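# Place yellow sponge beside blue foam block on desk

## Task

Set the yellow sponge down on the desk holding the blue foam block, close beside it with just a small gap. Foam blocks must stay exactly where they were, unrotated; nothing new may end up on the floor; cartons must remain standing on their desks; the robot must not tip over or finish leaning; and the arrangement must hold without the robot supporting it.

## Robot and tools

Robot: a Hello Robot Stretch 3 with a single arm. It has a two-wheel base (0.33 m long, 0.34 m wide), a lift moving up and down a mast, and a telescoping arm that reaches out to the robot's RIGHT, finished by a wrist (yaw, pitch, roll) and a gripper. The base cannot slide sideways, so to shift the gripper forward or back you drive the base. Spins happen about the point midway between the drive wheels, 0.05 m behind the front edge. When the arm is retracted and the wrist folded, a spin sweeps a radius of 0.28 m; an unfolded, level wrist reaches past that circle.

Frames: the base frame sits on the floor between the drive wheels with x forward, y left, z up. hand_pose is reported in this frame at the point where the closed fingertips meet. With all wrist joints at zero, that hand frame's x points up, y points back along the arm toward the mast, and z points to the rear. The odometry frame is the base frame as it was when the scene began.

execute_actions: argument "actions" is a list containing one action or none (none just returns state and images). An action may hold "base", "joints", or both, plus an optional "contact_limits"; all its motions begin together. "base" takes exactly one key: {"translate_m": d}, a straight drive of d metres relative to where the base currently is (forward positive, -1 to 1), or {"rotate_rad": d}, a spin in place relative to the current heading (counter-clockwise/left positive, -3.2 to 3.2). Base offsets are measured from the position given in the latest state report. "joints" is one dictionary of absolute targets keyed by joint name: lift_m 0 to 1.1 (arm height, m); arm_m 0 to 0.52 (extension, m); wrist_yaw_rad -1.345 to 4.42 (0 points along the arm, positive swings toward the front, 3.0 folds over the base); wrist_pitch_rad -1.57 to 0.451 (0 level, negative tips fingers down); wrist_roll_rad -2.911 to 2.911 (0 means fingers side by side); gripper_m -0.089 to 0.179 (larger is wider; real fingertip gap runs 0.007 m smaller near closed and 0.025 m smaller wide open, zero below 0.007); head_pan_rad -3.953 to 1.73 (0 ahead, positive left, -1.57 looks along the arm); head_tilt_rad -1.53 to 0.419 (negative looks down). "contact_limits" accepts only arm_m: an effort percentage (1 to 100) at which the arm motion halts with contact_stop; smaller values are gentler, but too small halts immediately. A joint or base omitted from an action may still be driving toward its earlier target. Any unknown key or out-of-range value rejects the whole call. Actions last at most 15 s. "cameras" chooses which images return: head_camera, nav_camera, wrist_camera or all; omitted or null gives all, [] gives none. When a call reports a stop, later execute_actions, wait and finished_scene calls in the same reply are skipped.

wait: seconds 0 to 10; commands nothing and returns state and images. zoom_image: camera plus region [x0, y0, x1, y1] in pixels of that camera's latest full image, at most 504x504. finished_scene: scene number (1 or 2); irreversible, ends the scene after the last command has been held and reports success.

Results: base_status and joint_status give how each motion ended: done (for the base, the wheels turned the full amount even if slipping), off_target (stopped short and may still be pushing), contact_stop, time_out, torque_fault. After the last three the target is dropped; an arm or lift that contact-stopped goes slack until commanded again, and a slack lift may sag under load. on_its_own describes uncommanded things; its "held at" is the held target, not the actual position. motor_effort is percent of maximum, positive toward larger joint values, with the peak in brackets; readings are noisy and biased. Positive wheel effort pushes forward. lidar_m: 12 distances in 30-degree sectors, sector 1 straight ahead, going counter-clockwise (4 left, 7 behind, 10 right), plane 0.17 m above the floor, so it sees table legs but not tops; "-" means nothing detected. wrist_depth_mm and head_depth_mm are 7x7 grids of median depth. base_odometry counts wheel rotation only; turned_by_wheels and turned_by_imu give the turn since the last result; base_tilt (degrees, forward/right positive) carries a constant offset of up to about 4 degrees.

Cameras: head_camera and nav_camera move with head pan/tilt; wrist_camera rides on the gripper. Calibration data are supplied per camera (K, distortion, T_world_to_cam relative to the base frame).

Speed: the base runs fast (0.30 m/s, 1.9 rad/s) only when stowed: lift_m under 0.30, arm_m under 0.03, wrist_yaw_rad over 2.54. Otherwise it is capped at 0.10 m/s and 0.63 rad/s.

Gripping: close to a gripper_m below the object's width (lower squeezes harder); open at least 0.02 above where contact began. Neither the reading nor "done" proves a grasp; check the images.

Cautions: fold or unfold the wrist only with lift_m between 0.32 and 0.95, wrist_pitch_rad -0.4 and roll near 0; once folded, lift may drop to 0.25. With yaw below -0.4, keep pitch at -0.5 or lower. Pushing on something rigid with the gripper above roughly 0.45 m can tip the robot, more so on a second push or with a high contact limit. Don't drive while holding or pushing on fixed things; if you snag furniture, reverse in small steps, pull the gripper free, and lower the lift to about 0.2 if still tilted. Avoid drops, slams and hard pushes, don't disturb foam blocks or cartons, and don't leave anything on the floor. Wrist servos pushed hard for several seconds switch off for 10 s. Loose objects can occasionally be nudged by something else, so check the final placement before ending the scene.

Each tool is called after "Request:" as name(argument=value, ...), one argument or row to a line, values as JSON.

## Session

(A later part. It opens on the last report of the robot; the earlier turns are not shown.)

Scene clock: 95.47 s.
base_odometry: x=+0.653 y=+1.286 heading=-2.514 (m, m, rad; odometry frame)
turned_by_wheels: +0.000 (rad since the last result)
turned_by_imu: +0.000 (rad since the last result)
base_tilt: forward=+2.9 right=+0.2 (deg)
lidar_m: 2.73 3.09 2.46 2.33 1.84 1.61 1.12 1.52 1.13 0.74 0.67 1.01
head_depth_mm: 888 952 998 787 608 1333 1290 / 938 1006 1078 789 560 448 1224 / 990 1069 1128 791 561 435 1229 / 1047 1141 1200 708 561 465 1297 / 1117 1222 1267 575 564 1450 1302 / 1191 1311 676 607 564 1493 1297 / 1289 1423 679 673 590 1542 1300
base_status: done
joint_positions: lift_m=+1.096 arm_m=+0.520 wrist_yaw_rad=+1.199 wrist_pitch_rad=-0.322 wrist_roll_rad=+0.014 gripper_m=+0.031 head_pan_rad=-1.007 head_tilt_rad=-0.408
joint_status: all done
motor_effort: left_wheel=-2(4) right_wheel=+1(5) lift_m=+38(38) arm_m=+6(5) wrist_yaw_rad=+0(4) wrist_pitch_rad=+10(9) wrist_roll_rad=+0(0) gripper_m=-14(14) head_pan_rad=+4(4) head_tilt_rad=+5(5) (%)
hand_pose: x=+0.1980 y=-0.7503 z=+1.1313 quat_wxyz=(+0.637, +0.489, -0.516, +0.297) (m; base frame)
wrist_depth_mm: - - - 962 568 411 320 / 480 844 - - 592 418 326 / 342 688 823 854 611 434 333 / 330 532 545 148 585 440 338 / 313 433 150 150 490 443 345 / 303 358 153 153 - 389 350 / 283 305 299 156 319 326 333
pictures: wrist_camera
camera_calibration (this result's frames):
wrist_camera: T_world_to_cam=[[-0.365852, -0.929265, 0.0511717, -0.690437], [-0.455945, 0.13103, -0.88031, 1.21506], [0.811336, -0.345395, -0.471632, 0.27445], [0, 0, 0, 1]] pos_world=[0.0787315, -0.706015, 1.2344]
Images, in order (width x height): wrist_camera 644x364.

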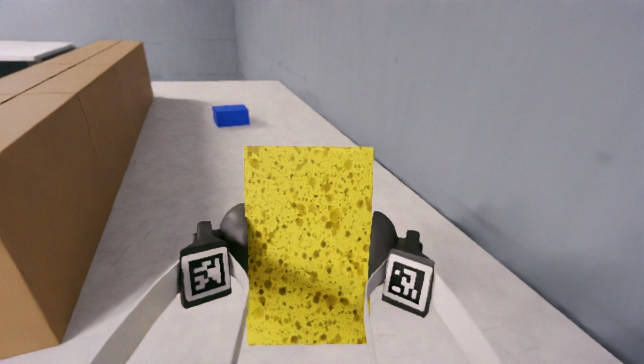

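Request:
execute_actions(
  actions=[
    {"base":{"rotate_rad":-0.35},"joints":{"wrist_yaw_rad":1.0}},
  ],
  cameras=[],
)

Request:
execute_actions(
  actions=[
    {"base":{"translate_m":0.3}},
  ],
  cameras=[],
)

Request:
execute_actions(
  actions=[
    {"base":{"rotate_rad":0.35},"joints":{"head_tilt_rad":-0.7}},
  ],
)

Scene clock: 99.27 s.
base_odometry: x=+0.653 y=+1.286 heading=-2.864 (m, m, rad; odometry frame)
turned_by_wheels: -0.350 (rad since the last result)
turned_by_imu: -0.348 (rad since the last result)
base_tilt: forward=+3.0 right=+0.2 (deg)
lidar_m: 1.14 2.73 3.10 2.47 2.60 1.81 1.12 1.56 1.32 1.09 0.67 1.02
head_depth_mm: 855 925 718 1097 1211 1356 1289 / 872 943 1026 1122 1249 1389 1291 / 890 965 1044 1125 1281 1431 1291 / 910 986 1062 793 586 1420 1261 / 924 1009 1086 796 563 435 1201 / 946 1029 1113 797 564 436 1298 / 966 1053 1137 714 565 451 1301
base_status: done
joint_positions: lift_m=+1.096 arm_m=+0.520 wrist_yaw_rad=+1.001 wrist_pitch_rad=-0.321 wrist_roll_rad=+0.014 gripper_m=+0.031 head_pan_rad=-1.007 head_tilt_rad=-0.408
joint_status: all done
motor_effort: left_wheel=+1(8) right_wheel=-2(8) lift_m=+38(38) arm_m=+6(6) wrist_yaw_rad=+0(4) wrist_pitch_rad=+9(9) wrist_roll_rad=+0(0) gripper_m=-14(14) head_pan_rad=+5(5) head_tilt_rad=+4(5) (%)
hand_pose: x=+0.1769 y=-0.7917 z=+1.1313 quat_wxyz=(+0.663, +0.436, -0.562, +0.233) (m; base frame)
wrist_depth_mm: - 740 543 439 364 312 275 / - 812 601 463 386 329 284 / 756 777 662 482 410 346 298 / 544 563 543 148 437 364 315 / 426 437 150 150 444 385 327 / 352 358 153 153 - 406 343 / 299 - - 156 535 421 363
pictures: none
No camera images: the call's "cameras" was empty. Leave "cameras" out to get every camera's image.

Scene clock: 103.50 s.
base_odometry: x=+0.364 y=+1.204 heading=-2.864 (m, m, rad; odometry frame)
turned_by_wheels: +0.000 (rad since the last result)
turned_by_imu: -0.001 (rad since the last result)
base_tilt: forward=+2.9 right=+0.2 (deg)
lidar_m: 0.84 2.47 2.91 2.50 2.70 2.06 1.42 1.84 1.20 0.54 0.54 0.74
head_depth_mm: 777 839 717 787 558 433 354 / 792 858 934 788 560 433 354 / 808 876 954 791 560 435 354 / 825 895 976 399 372 408 355 / 843 914 1000 393 373 409 355 / 860 935 1026 395 386 422 356 / 876 957 1044 395 399 429 357
base_status: done
joint_positions: lift_m=+1.096 arm_m=+0.520 wrist_yaw_rad=+1.001 wrist_pitch_rad=-0.321 wrist_roll_rad=+0.014 gripper_m=+0.031 head_pan_rad=-1.007 head_tilt_rad=-0.408
joint_status: not commanded
motor_effort: left_wheel=+2(5) right_wheel=-2(5) lift_m=+38(38) arm_m=+6(6) wrist_yaw_rad=+0(1) wrist_pitch_rad=+9(9) wrist_roll_rad=+0(0) gripper_m=-15(15) head_pan_rad=+4(4) head_tilt_rad=+5(5) (%)
hand_pose: x=+0.1769 y=-0.7917 z=+1.1313 quat_wxyz=(+0.663, +0.436, -0.562, +0.233) (m; base frame)
wrist_depth_mm: 827 552 418 331 276 237 207 / 971 622 449 358 295 248 217 / 760 685 495 368 311 261 225 / 547 566 531 148 331 274 236 / 432 440 151 151 338 291 248 / 351 359 154 153 - 306 260 / 297 304 298 156 319 319 274
pictures: none
No camera images: the call's "cameras" was empty. Leave "cameras" out to get every camera's image.

Scene clock: 105.70 s.
base_odometry: x=+0.364 y=+1.204 heading=-2.514 (m, m, rad; odometry frame)
turned_by_wheels: +0.350 (rad since the last result)
turned_by_imu: +0.348 (rad since the last result)
base_tilt: forward=+3.0 right=+0.2 (deg)
lidar_m: 2.46 2.92 2.84 2.45 2.06 1.43 1.42 1.39 1.03 0.54 0.74 0.74
head_depth_mm: 650 856 333 436 410 347 1090 / 862 904 344 391 410 355 1122 / 913 430 363 425 411 372 1134 / 969 431 393 459 410 1251 1131 / 1027 431 429 486 422 1300 1127 / 1101 431 469 502 446 1309 1129 / 1180 457 521 502 1430 1304 1129
base_status: done
joint_positions: lift_m=+1.096 arm_m=+0.520 wrist_yaw_rad=+1.001 wrist_pitch_rad=-0.321 wrist_roll_rad=+0.014 gripper_m=+0.031 head_pan_rad=-1.007 head_tilt_rad=-0.691
joint_status: all done
motor_effort: left_wheel=-1(7) right_wheel=+1(5) lift_m=+38(38) arm_m=+5(6) wrist_yaw_rad=-1(1) wrist_pitch_rad=+9(9) wrist_roll_rad=+0(0) gripper_m=-14(15) head_pan_rad=+4(4) head_tilt_rad=-5(29) (%)
hand_pose: x=+0.1769 y=-0.7918 z=+1.1313 quat_wxyz=(+0.663, +0.436, -0.562, +0.233) (m; base frame)
wrist_depth_mm: - - 773 463 325 255 208 / - - 869 489 342 263 214 / 766 780 772 493 358 273 219 / 543 539 545 148 376 281 226 / 427 439 151 150 370 292 233 / 349 356 153 153 - 304 239 / 299 304 300 156 319 303 247
pictures: head_camera (sideways: a quarter turn clockwise sets it upright), nav_camera (sideways: a quarter turn counterclockwise sets it upright), wrist_camera
camera_calibration (this result's frames):
head_camera: T_world_to_cam=[[-0.332499, 0.577363, -0.745719, 0.996751], [0.861042, 0.508441, 0.00973483, -0.0127852], [0.384775, -0.638858, -0.66619, 0.826891], [0, 0, 0, 1]] pos_world=[0.0242612, -0.0407211, 1.29429]
nav_camera: T_world_to_cam=[[0.346823, -0.560816, 0.751797, -0.934197], [-0.852722, -0.522352, 0.0037239, 0.0534632], [0.390614, -0.642365, -0.659384, 0.813762], [0, 0, 0, 1]] pos_world=[0.0517227, 0.0267462, 1.23871]
wrist_camera: T_world_to_cam=[[-0.541186, -0.839345, 0.0511707, -0.634451], [-0.421174, 0.217886, -0.880419, 1.27367], [0.727826, -0.498022, -0.471427, 0.170957], [0, 0, 0, 1]] pos_world=[0.0686533, -0.724898, 1.23442]
Images, in order (width x height): head_camera 896x504, nav_camera 672x504, wrist_camera 644x364.

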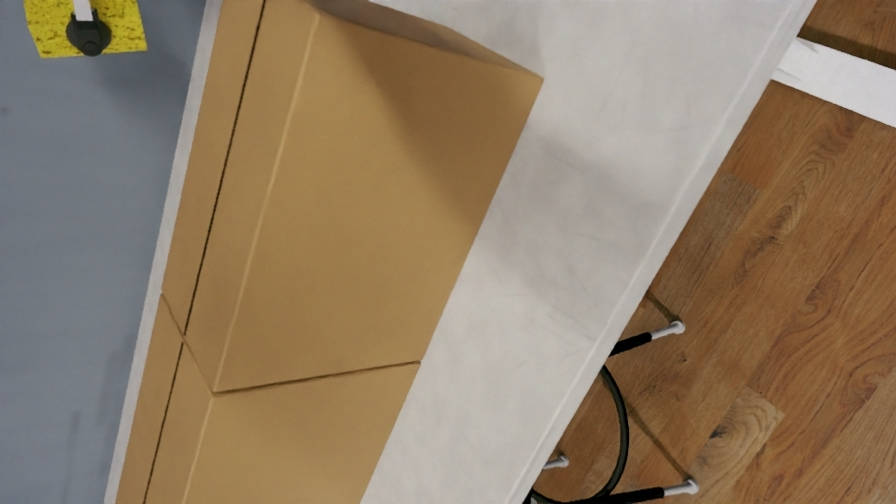

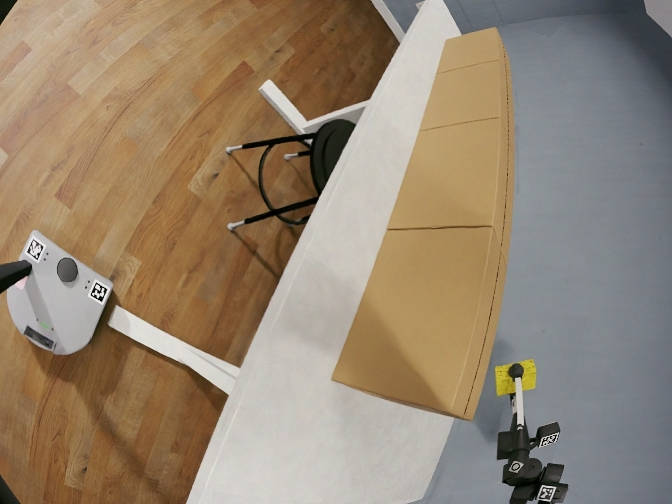

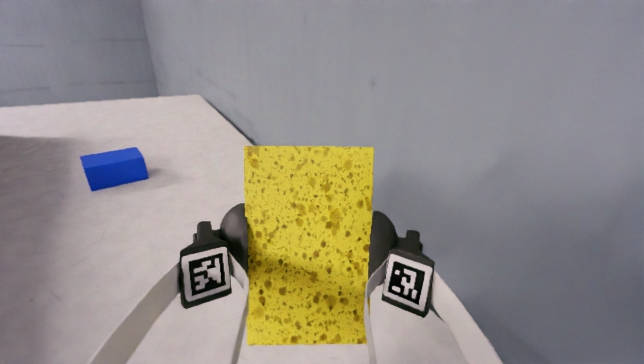

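Request:
execute_actions(
  actions=[
    {"base":{"translate_m":0.4},"joints":{"wrist_yaw_rad":1.57,"wrist_pitch_rad":-0.9,"head_pan_rad":-1.57,"head_tilt_rad":-0.4}},
  ],
  cameras=[],
)

Request:
execute_actions(
  actions=[
    {"joints":{"wrist_pitch_rad":-1.5}},
  ],
  cameras=[],
)

Request:
execute_actions(
  actions=[
    {"base":{"translate_m":0.14}},
  ],
  cameras=["head_camera","wrist_camera"],
)

Scene clock: 112.40 s.
base_odometry: x=+0.040 y=+0.969 heading=-2.514 (m, m, rad; odometry frame)
turned_by_wheels: +0.000 (rad since the last result)
turned_by_imu: -0.002 (rad since the last result)
base_tilt: forward=+3.0 right=+0.1 (deg)
lidar_m: 2.07 2.58 2.80 2.45 2.52 2.31 1.81 1.40 0.70 0.53 0.80 0.50
head_depth_mm: 807 908 969 389 369 406 354 / 808 906 966 390 369 408 354 / 818 899 969 391 368 407 354 / 817 886 992 392 369 408 355 / 817 885 967 393 369 408 355 / 815 884 964 394 369 409 356 / 815 886 964 395 369 408 356
base_status: done
joint_positions: lift_m=+1.096 arm_m=+0.520 wrist_yaw_rad=+1.568 wrist_pitch_rad=-0.908 wrist_roll_rad=+0.014 gripper_m=+0.031 head_pan_rad=-1.563 head_tilt_rad=-0.409
joint_status: all done
motor_effort: left_wheel=-2(3) right_wheel=+1(6) lift_m=+38(38) arm_m=+6(6) wrist_yaw_rad=+3(4) wrist_pitch_rad=+3(8) wrist_roll_rad=+0(0) gripper_m=-14(15) head_pan_rad=-4(42) head_tilt_rad=+6(29) (%)
hand_pose: x=+0.1174 y=-0.6653 z=+1.0184 quat_wxyz=(+0.668, +0.670, -0.236, +0.224) (m; base frame)
wrist_depth_mm: 231 327 345 352 362 368 366 / 234 298 310 266 308 329 338 / 237 274 279 286 290 296 298 / 239 251 249 148 264 269 273 / 226 230 150 150 246 246 249 / 212 214 153 153 - 227 230 / 197 199 198 156 207 212 213
pictures: none
No camera images: the call's "cameras" was empty. Leave "cameras" out to get every camera's image.

Scene clock: 113.90 s.
base_odometry: x=+0.040 y=+0.969 heading=-2.513 (m, m, rad; odometry frame)
turned_by_wheels: +0.001 (rad since the last result)
turned_by_imu: +0.001 (rad since the last result)
base_tilt: forward=+3.0 right=+0.2 (deg)
lidar_m: 2.07 2.59 2.81 2.44 2.52 2.32 1.81 1.40 0.70 0.53 0.80 0.50
head_depth_mm: 808 907 969 389 369 407 354 / 808 907 968 390 369 408 354 / 818 897 983 392 369 408 355 / 819 885 982 392 369 408 355 / 815 887 967 394 369 409 355 / 816 885 967 394 369 409 356 / 816 883 963 396 370 410 356
base_status: not commanded
joint_positions: lift_m=+1.097 arm_m=+0.520 wrist_yaw_rad=+1.568 wrist_pitch_rad=-1.449 wrist_roll_rad=+0.014 gripper_m=+0.031 head_pan_rad=-1.563 head_tilt_rad=-0.408
joint_status: wrist_pitch_rad off_target (ended at -1.449, target -1.500)
on_its_own: wrist_pitch_rad is at rest, and its effort (-23) is outside its rest range (-20 to +32)
motor_effort: left_wheel=+7(8) right_wheel=-10(15) lift_m=+31(38) arm_m=+6(5) wrist_yaw_rad=+2(3) wrist_pitch_rad=-23(37) wrist_roll_rad=+0(0) gripper_m=-14(14) head_pan_rad=-4(4) head_tilt_rad=+5(5) (%)
hand_pose: x=-0.0142 y=-0.6649 z=+0.9782 quat_wxyz=(+0.706, +0.706, -0.049, +0.037) (m; base frame)
wrist_depth_mm: 183 184 186 188 189 191 193 / 184 186 187 189 191 192 195 / 186 187 188 190 192 194 196 / 187 189 190 148 193 196 197 / 189 190 148 148 196 197 199 / 190 191 149 150 - 199 201 / 192 193 194 151 198 201 203
pictures: none
No camera images: the call's "cameras" was empty. Leave "cameras" out to get every camera's image.

Scene clock: 116.27 s.
base_odometry: x=-0.073 y=+0.887 heading=-2.514 (m, m, rad; odometry frame)
turned_by_wheels: +0.000 (rad since the last result)
turned_by_imu: -0.001 (rad since the last result)
base_tilt: forward=+2.9 right=+0.2 (deg)
lidar_m: 1.94 2.46 2.81 2.44 2.57 2.45 1.95 0.79 0.82 0.52 0.41 0.84
head_depth_mm: 810 911 971 389 373 408 354 / 810 910 968 390 374 407 354 / 818 897 984 391 373 408 355 / 819 888 983 392 374 409 355 / 819 887 969 394 373 409 355 / 818 888 970 395 374 410 356 / 819 885 966 396 374 411 356
base_status: done
joint_positions: lift_m=+1.097 arm_m=+0.520 wrist_yaw_rad=+1.569 wrist_pitch_rad=-1.529 wrist_roll_rad=+0.014 gripper_m=+0.031 head_pan_rad=-1.563 head_tilt_rad=-0.408
joint_status: not commanded
on_its_own: wrist_pitch_rad moved -0.080 to your old target -1.500
motor_effort: left_wheel=-7(11) right_wheel=+9(16) lift_m=+31(31) arm_m=+6(6) wrist_yaw_rad=+1(2) wrist_pitch_rad=+13(22) wrist_roll_rad=+0(0) gripper_m=-13(14) head_pan_rad=-4(4) head_tilt_rad=+5(5) (%)
hand_pose: x=-0.0348 y=-0.6649 z=+0.9785 quat_wxyz=(+0.707, +0.707, -0.020, +0.009) (m; base frame)
wrist_depth_mm: 174 175 177 179 179 181 182 / 178 178 180 182 183 184 186 / 181 183 184 185 186 189 190 / 185 186 187 145 190 193 194 / 189 190 149 148 195 197 198 / 193 194 152 151 - 202 203 / 197 199 200 155 204 206 208
pictures: head_camera (sideways: a quarter turn clockwise sets it upright), wrist_camera
camera_calibration (this result's frames):
head_camera: T_world_to_cam=[[0.0241371, 0.431388, -0.901844, 1.19814], [0.999667, -0.0186293, 0.0178442, -0.0241934], [-0.00910295, -0.901974, -0.431694, 0.524209], [0, 0, 0, 1]] pos_world=[0.000037607, -0.0444902, 1.30726]
wrist_camera: T_world_to_cam=[[0.0441627, -0.998791, 0.0215689, -0.691354], [-0.99083, -0.0410306, 0.128736, -0.157108], [-0.127695, -0.0270565, -0.991444, 1.10833], [0, 0, 0, 1]] pos_world=[0.0163934, -0.666977, 1.13399]
Images, in order (width x height): head_camera 896x504, wrist_camera 644x364.

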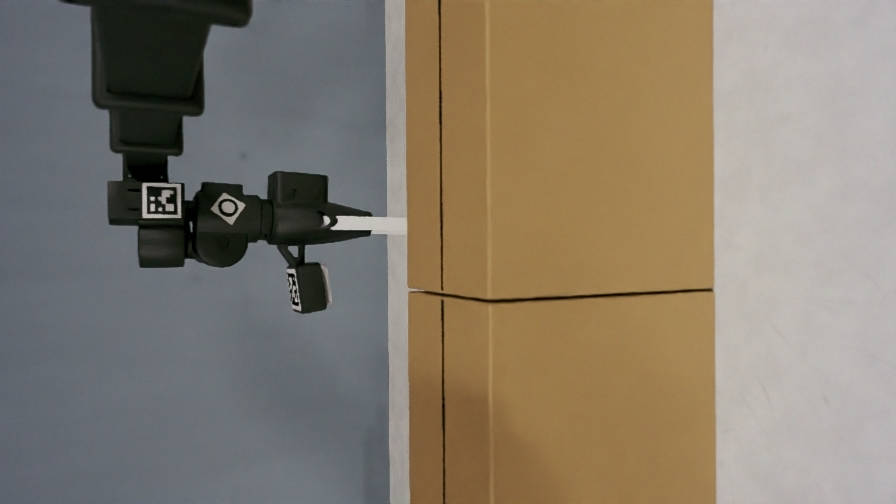

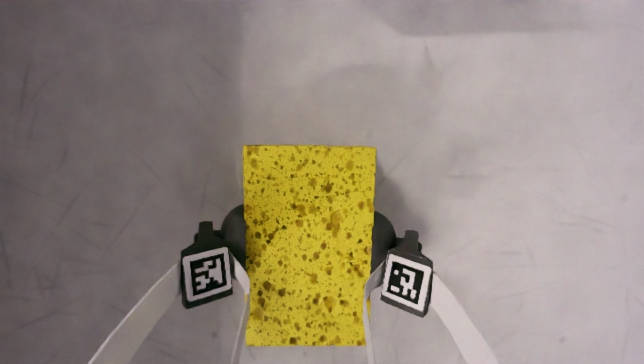

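Request:
execute_actions(
  actions=[
    {"base":{"translate_m":0.06}},
  ],
  cameras=["wrist_camera"],
)

Scene clock: 119.23 s.
base_odometry: x=-0.122 y=+0.852 heading=-2.514 (m, m, rad; odometry frame)
turned_by_wheels: +0.000 (rad since the last result)
turned_by_imu: -0.001 (rad since the last result)
base_tilt: forward=+2.9 right=+0.3 (deg)
lidar_m: 1.88 2.39 2.81 2.44 2.64 2.50 2.01 0.84 1.04 0.52 0.38 0.81
head_depth_mm: 813 911 974 389 375 408 354 / 813 912 971 390 375 408 354 / 823 902 984 391 376 409 355 / 819 889 980 392 375 408 355 / 819 889 971 394 375 409 356 / 819 887 969 395 375 410 356 / 818 887 968 396 376 410 357
base_status: done
joint_positions: lift_m=+1.097 arm_m=+0.520 wrist_yaw_rad=+1.569 wrist_pitch_rad=-1.532 wrist_roll_rad=+0.014 gripper_m=+0.031 head_pan_rad=-1.563 head_tilt_rad=-0.408
joint_status: not commanded
motor_effort: left_wheel=-7(9) right_wheel=+9(15) lift_m=+31(31) arm_m=+5(6) wrist_yaw_rad=+1(1) wrist_pitch_rad=+13(15) wrist_roll_rad=+0(0) gripper_m=-14(13) head_pan_rad=-4(4) head_tilt_rad=+5(5) (%)
hand_pose: x=-0.0355 y=-0.6649 z=+0.9785 quat_wxyz=(+0.707, +0.707, -0.019, +0.008) (m; base frame)
wrist_depth_mm: 174 176 177 140 136 179 181 / 177 179 180 181 182 184 186 / 181 182 183 185 186 188 190 / 185 186 187 145 191 193 195 / 189 191 148 148 196 197 199 / 193 195 152 152 - 202 203 / 198 200 201 155 205 207 209
pictures: wrist_camera
camera_calibration (this result's frames):
wrist_camera: T_world_to_cam=[[0.0442203, -0.998792, 0.0214443, -0.691199], [-0.990478, -0.0410307, 0.131418, -0.160414], [-0.130379, -0.0270514, -0.991095, 1.10784], [0, 0, 0, 1]] pos_world=[0.0161184, -0.666977, 1.13388]
Images, in order (width x height): wrist_camera 644x364.

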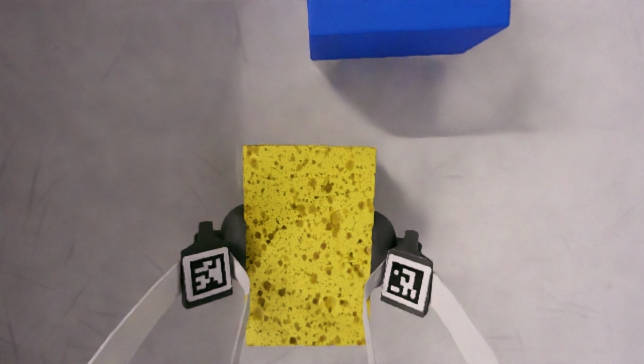

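Request:
execute_actions(
  actions=[
    {"base":{"translate_m":0.036}},
  ],
  cameras=[],
)

Request:
execute_actions(
  actions=[
    {"joints":{"gripper_m":0.11}},
  ],
  cameras=["wrist_camera"],
)

Request:
execute_actions(
  actions=[
    {"base":{"translate_m":-0.12}},
  ],
  cameras=[],
)

Request:
finished_scene(
  scene=2,
)

Scene clock: 123.17 s.
base_odometry: x=-0.151 y=+0.831 heading=-2.515 (m, m, rad; odometry frame)
turned_by_wheels: +0.000 (rad since the last result)
turned_by_imu: -0.001 (rad since the last result)
base_tilt: forward=+2.9 right=+0.2 (deg)
lidar_m: 1.84 2.36 2.81 2.44 2.75 2.53 2.04 0.86 1.04 0.53 0.37 1.45
head_depth_mm: 814 913 973 389 376 409 353 / 812 912 974 390 377 410 354 / 820 900 983 391 376 409 355 / 820 889 983 392 376 410 355 / 819 888 970 393 376 410 356 / 821 887 971 395 377 410 356 / 818 887 968 395 377 411 357
base_status: done
joint_positions: lift_m=+1.097 arm_m=+0.520 wrist_yaw_rad=+1.569 wrist_pitch_rad=-1.533 wrist_roll_rad=+0.014 gripper_m=+0.031 head_pan_rad=-1.563 head_tilt_rad=-0.408
joint_status: not commanded
motor_effort: left_wheel=-7(9) right_wheel=+9(15) lift_m=+31(31) arm_m=+6(6) wrist_yaw_rad=+2(2) wrist_pitch_rad=+14(16) wrist_roll_rad=+0(0) gripper_m=-13(14) head_pan_rad=-3(4) head_tilt_rad=+5(5) (%)
hand_pose: x=-0.0359 y=-0.6649 z=+0.9785 quat_wxyz=(+0.707, +0.707, -0.018, +0.007) (m; base frame)
wrist_depth_mm: 174 175 176 136 136 178 181 / 177 179 180 139 139 182 186 / 181 183 183 183 186 189 190 / 185 186 186 144 191 193 194 / 189 190 148 148 195 197 199 / 194 195 152 151 - 202 204 / 198 200 201 155 205 207 209
pictures: none
No camera images: the call's "cameras" was empty. Leave "cameras" out to get every camera's image.

Scene clock: 124.47 s.
base_odometry: x=-0.151 y=+0.831 heading=-2.514 (m, m, rad; odometry frame)
turned_by_wheels: +0.000 (rad since the last result)
turned_by_imu: +0.001 (rad since the last result)
base_tilt: forward=+3.0 right=+0.3 (deg)
lidar_m: 1.84 2.36 2.81 2.44 2.75 2.52 2.04 0.86 1.04 0.53 0.37 1.45
head_depth_mm: 814 913 973 388 376 409 354 / 812 913 971 390 376 409 354 / 820 901 985 391 376 409 354 / 819 889 984 392 376 409 355 / 819 890 971 393 376 409 355 / 820 888 970 394 376 410 356 / 818 887 971 396 376 411 356
base_status: not commanded
joint_positions: lift_m=+1.097 arm_m=+0.520 wrist_yaw_rad=+1.569 wrist_pitch_rad=-1.502 wrist_roll_rad=+0.014 gripper_m=+0.110 head_pan_rad=-1.563 head_tilt_rad=-0.408
joint_status: all done
motor_effort: left_wheel=-2(7) right_wheel=+1(9) lift_m=+31(31) arm_m=+5(5) wrist_yaw_rad=+1(2) wrist_pitch_rad=+1(14) wrist_roll_rad=+0(0) gripper_m=+0(81) head_pan_rad=-4(4) head_tilt_rad=+5(5) (%)
hand_pose: x=-0.0278 y=-0.6649 z=+0.9782 quat_wxyz=(+0.707, +0.707, -0.030, +0.019) (m; base frame)
wrist_depth_mm: 176 177 178 138 138 182 184 / 179 180 181 140 141 185 187 / 182 183 184 185 144 189 191 / 185 186 187 145 190 192 194 / 188 189 190 147 194 195 197 / 191 192 193 149 197 200 201 / 194 196 196 153 201 203 204
pictures: wrist_camera
camera_calibration (this result's frames):
wrist_camera: T_world_to_cam=[[0.0435527, -0.998791, 0.0228105, -0.692901], [-0.993961, -0.0410177, 0.10178, -0.123862], [-0.100721, -0.0271056, -0.994545, 1.11271], [0, 0, 0, 1]] pos_world=[0.0191366, -0.666983, 1.13505]
Images, in order (width x height): wrist_camera 644x364.

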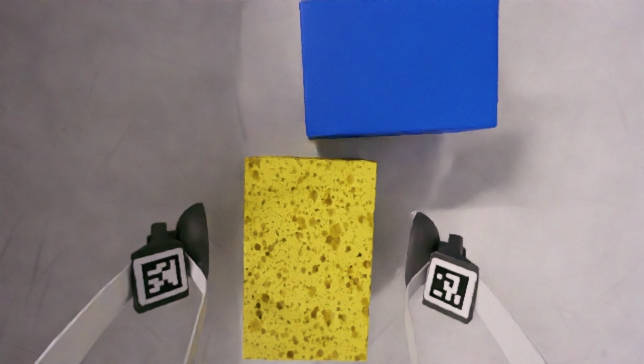

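Scene clock: 126.60 s.
base_odometry: x=-0.054 y=+0.901 heading=-2.514 (m, m, rad; odometry frame)
turned_by_wheels: +0.000 (rad since the last result)
turned_by_imu: +0.000 (rad since the last result)
base_tilt: forward=+3.0 right=+0.3 (deg)
lidar_m: 1.96 2.48 2.81 2.44 2.56 2.43 1.93 0.78 0.79 0.52 0.43 0.86
head_depth_mm: 810 909 968 389 372 407 354 / 811 909 970 389 372 407 354 / 819 895 981 391 372 409 354 / 819 886 982 392 372 409 355 / 818 889 965 393 374 409 355 / 818 886 968 394 372 410 356 / 816 884 966 396 373 410 357
base_status: done
joint_positions: lift_m=+1.097 arm_m=+0.520 wrist_yaw_rad=+1.569 wrist_pitch_rad=-1.501 wrist_roll_rad=+0.014 gripper_m=+0.110 head_pan_rad=-1.563 head_tilt_rad=-0.408
joint_status: not commanded
motor_effort: left_wheel=-1(6) right_wheel=+1(5) lift_m=+31(31) arm_m=+5(5) wrist_yaw_rad=+1(1) wrist_pitch_rad=+0(1) wrist_roll_rad=+0(0) gripper_m=+0(0) head_pan_rad=-4(4) head_tilt_rad=+5(5) (%)
hand_pose: x=-0.0277 y=-0.6649 z=+0.9782 quat_wxyz=(+0.707, +0.707, -0.030, +0.019) (m; base frame)
wrist_depth_mm: 176 177 179 137 182 183 185 / 179 180 181 140 185 186 187 / 182 183 184 186 188 189 191 / 184 187 188 190 191 192 194 / 187 189 191 193 194 196 198 / 191 192 195 196 197 199 201 / 194 197 198 199 201 203 205
pictures: none
No camera images: the call's "cameras" was empty. Leave "cameras" out to get every camera's image.

The scene is finished: the task was done.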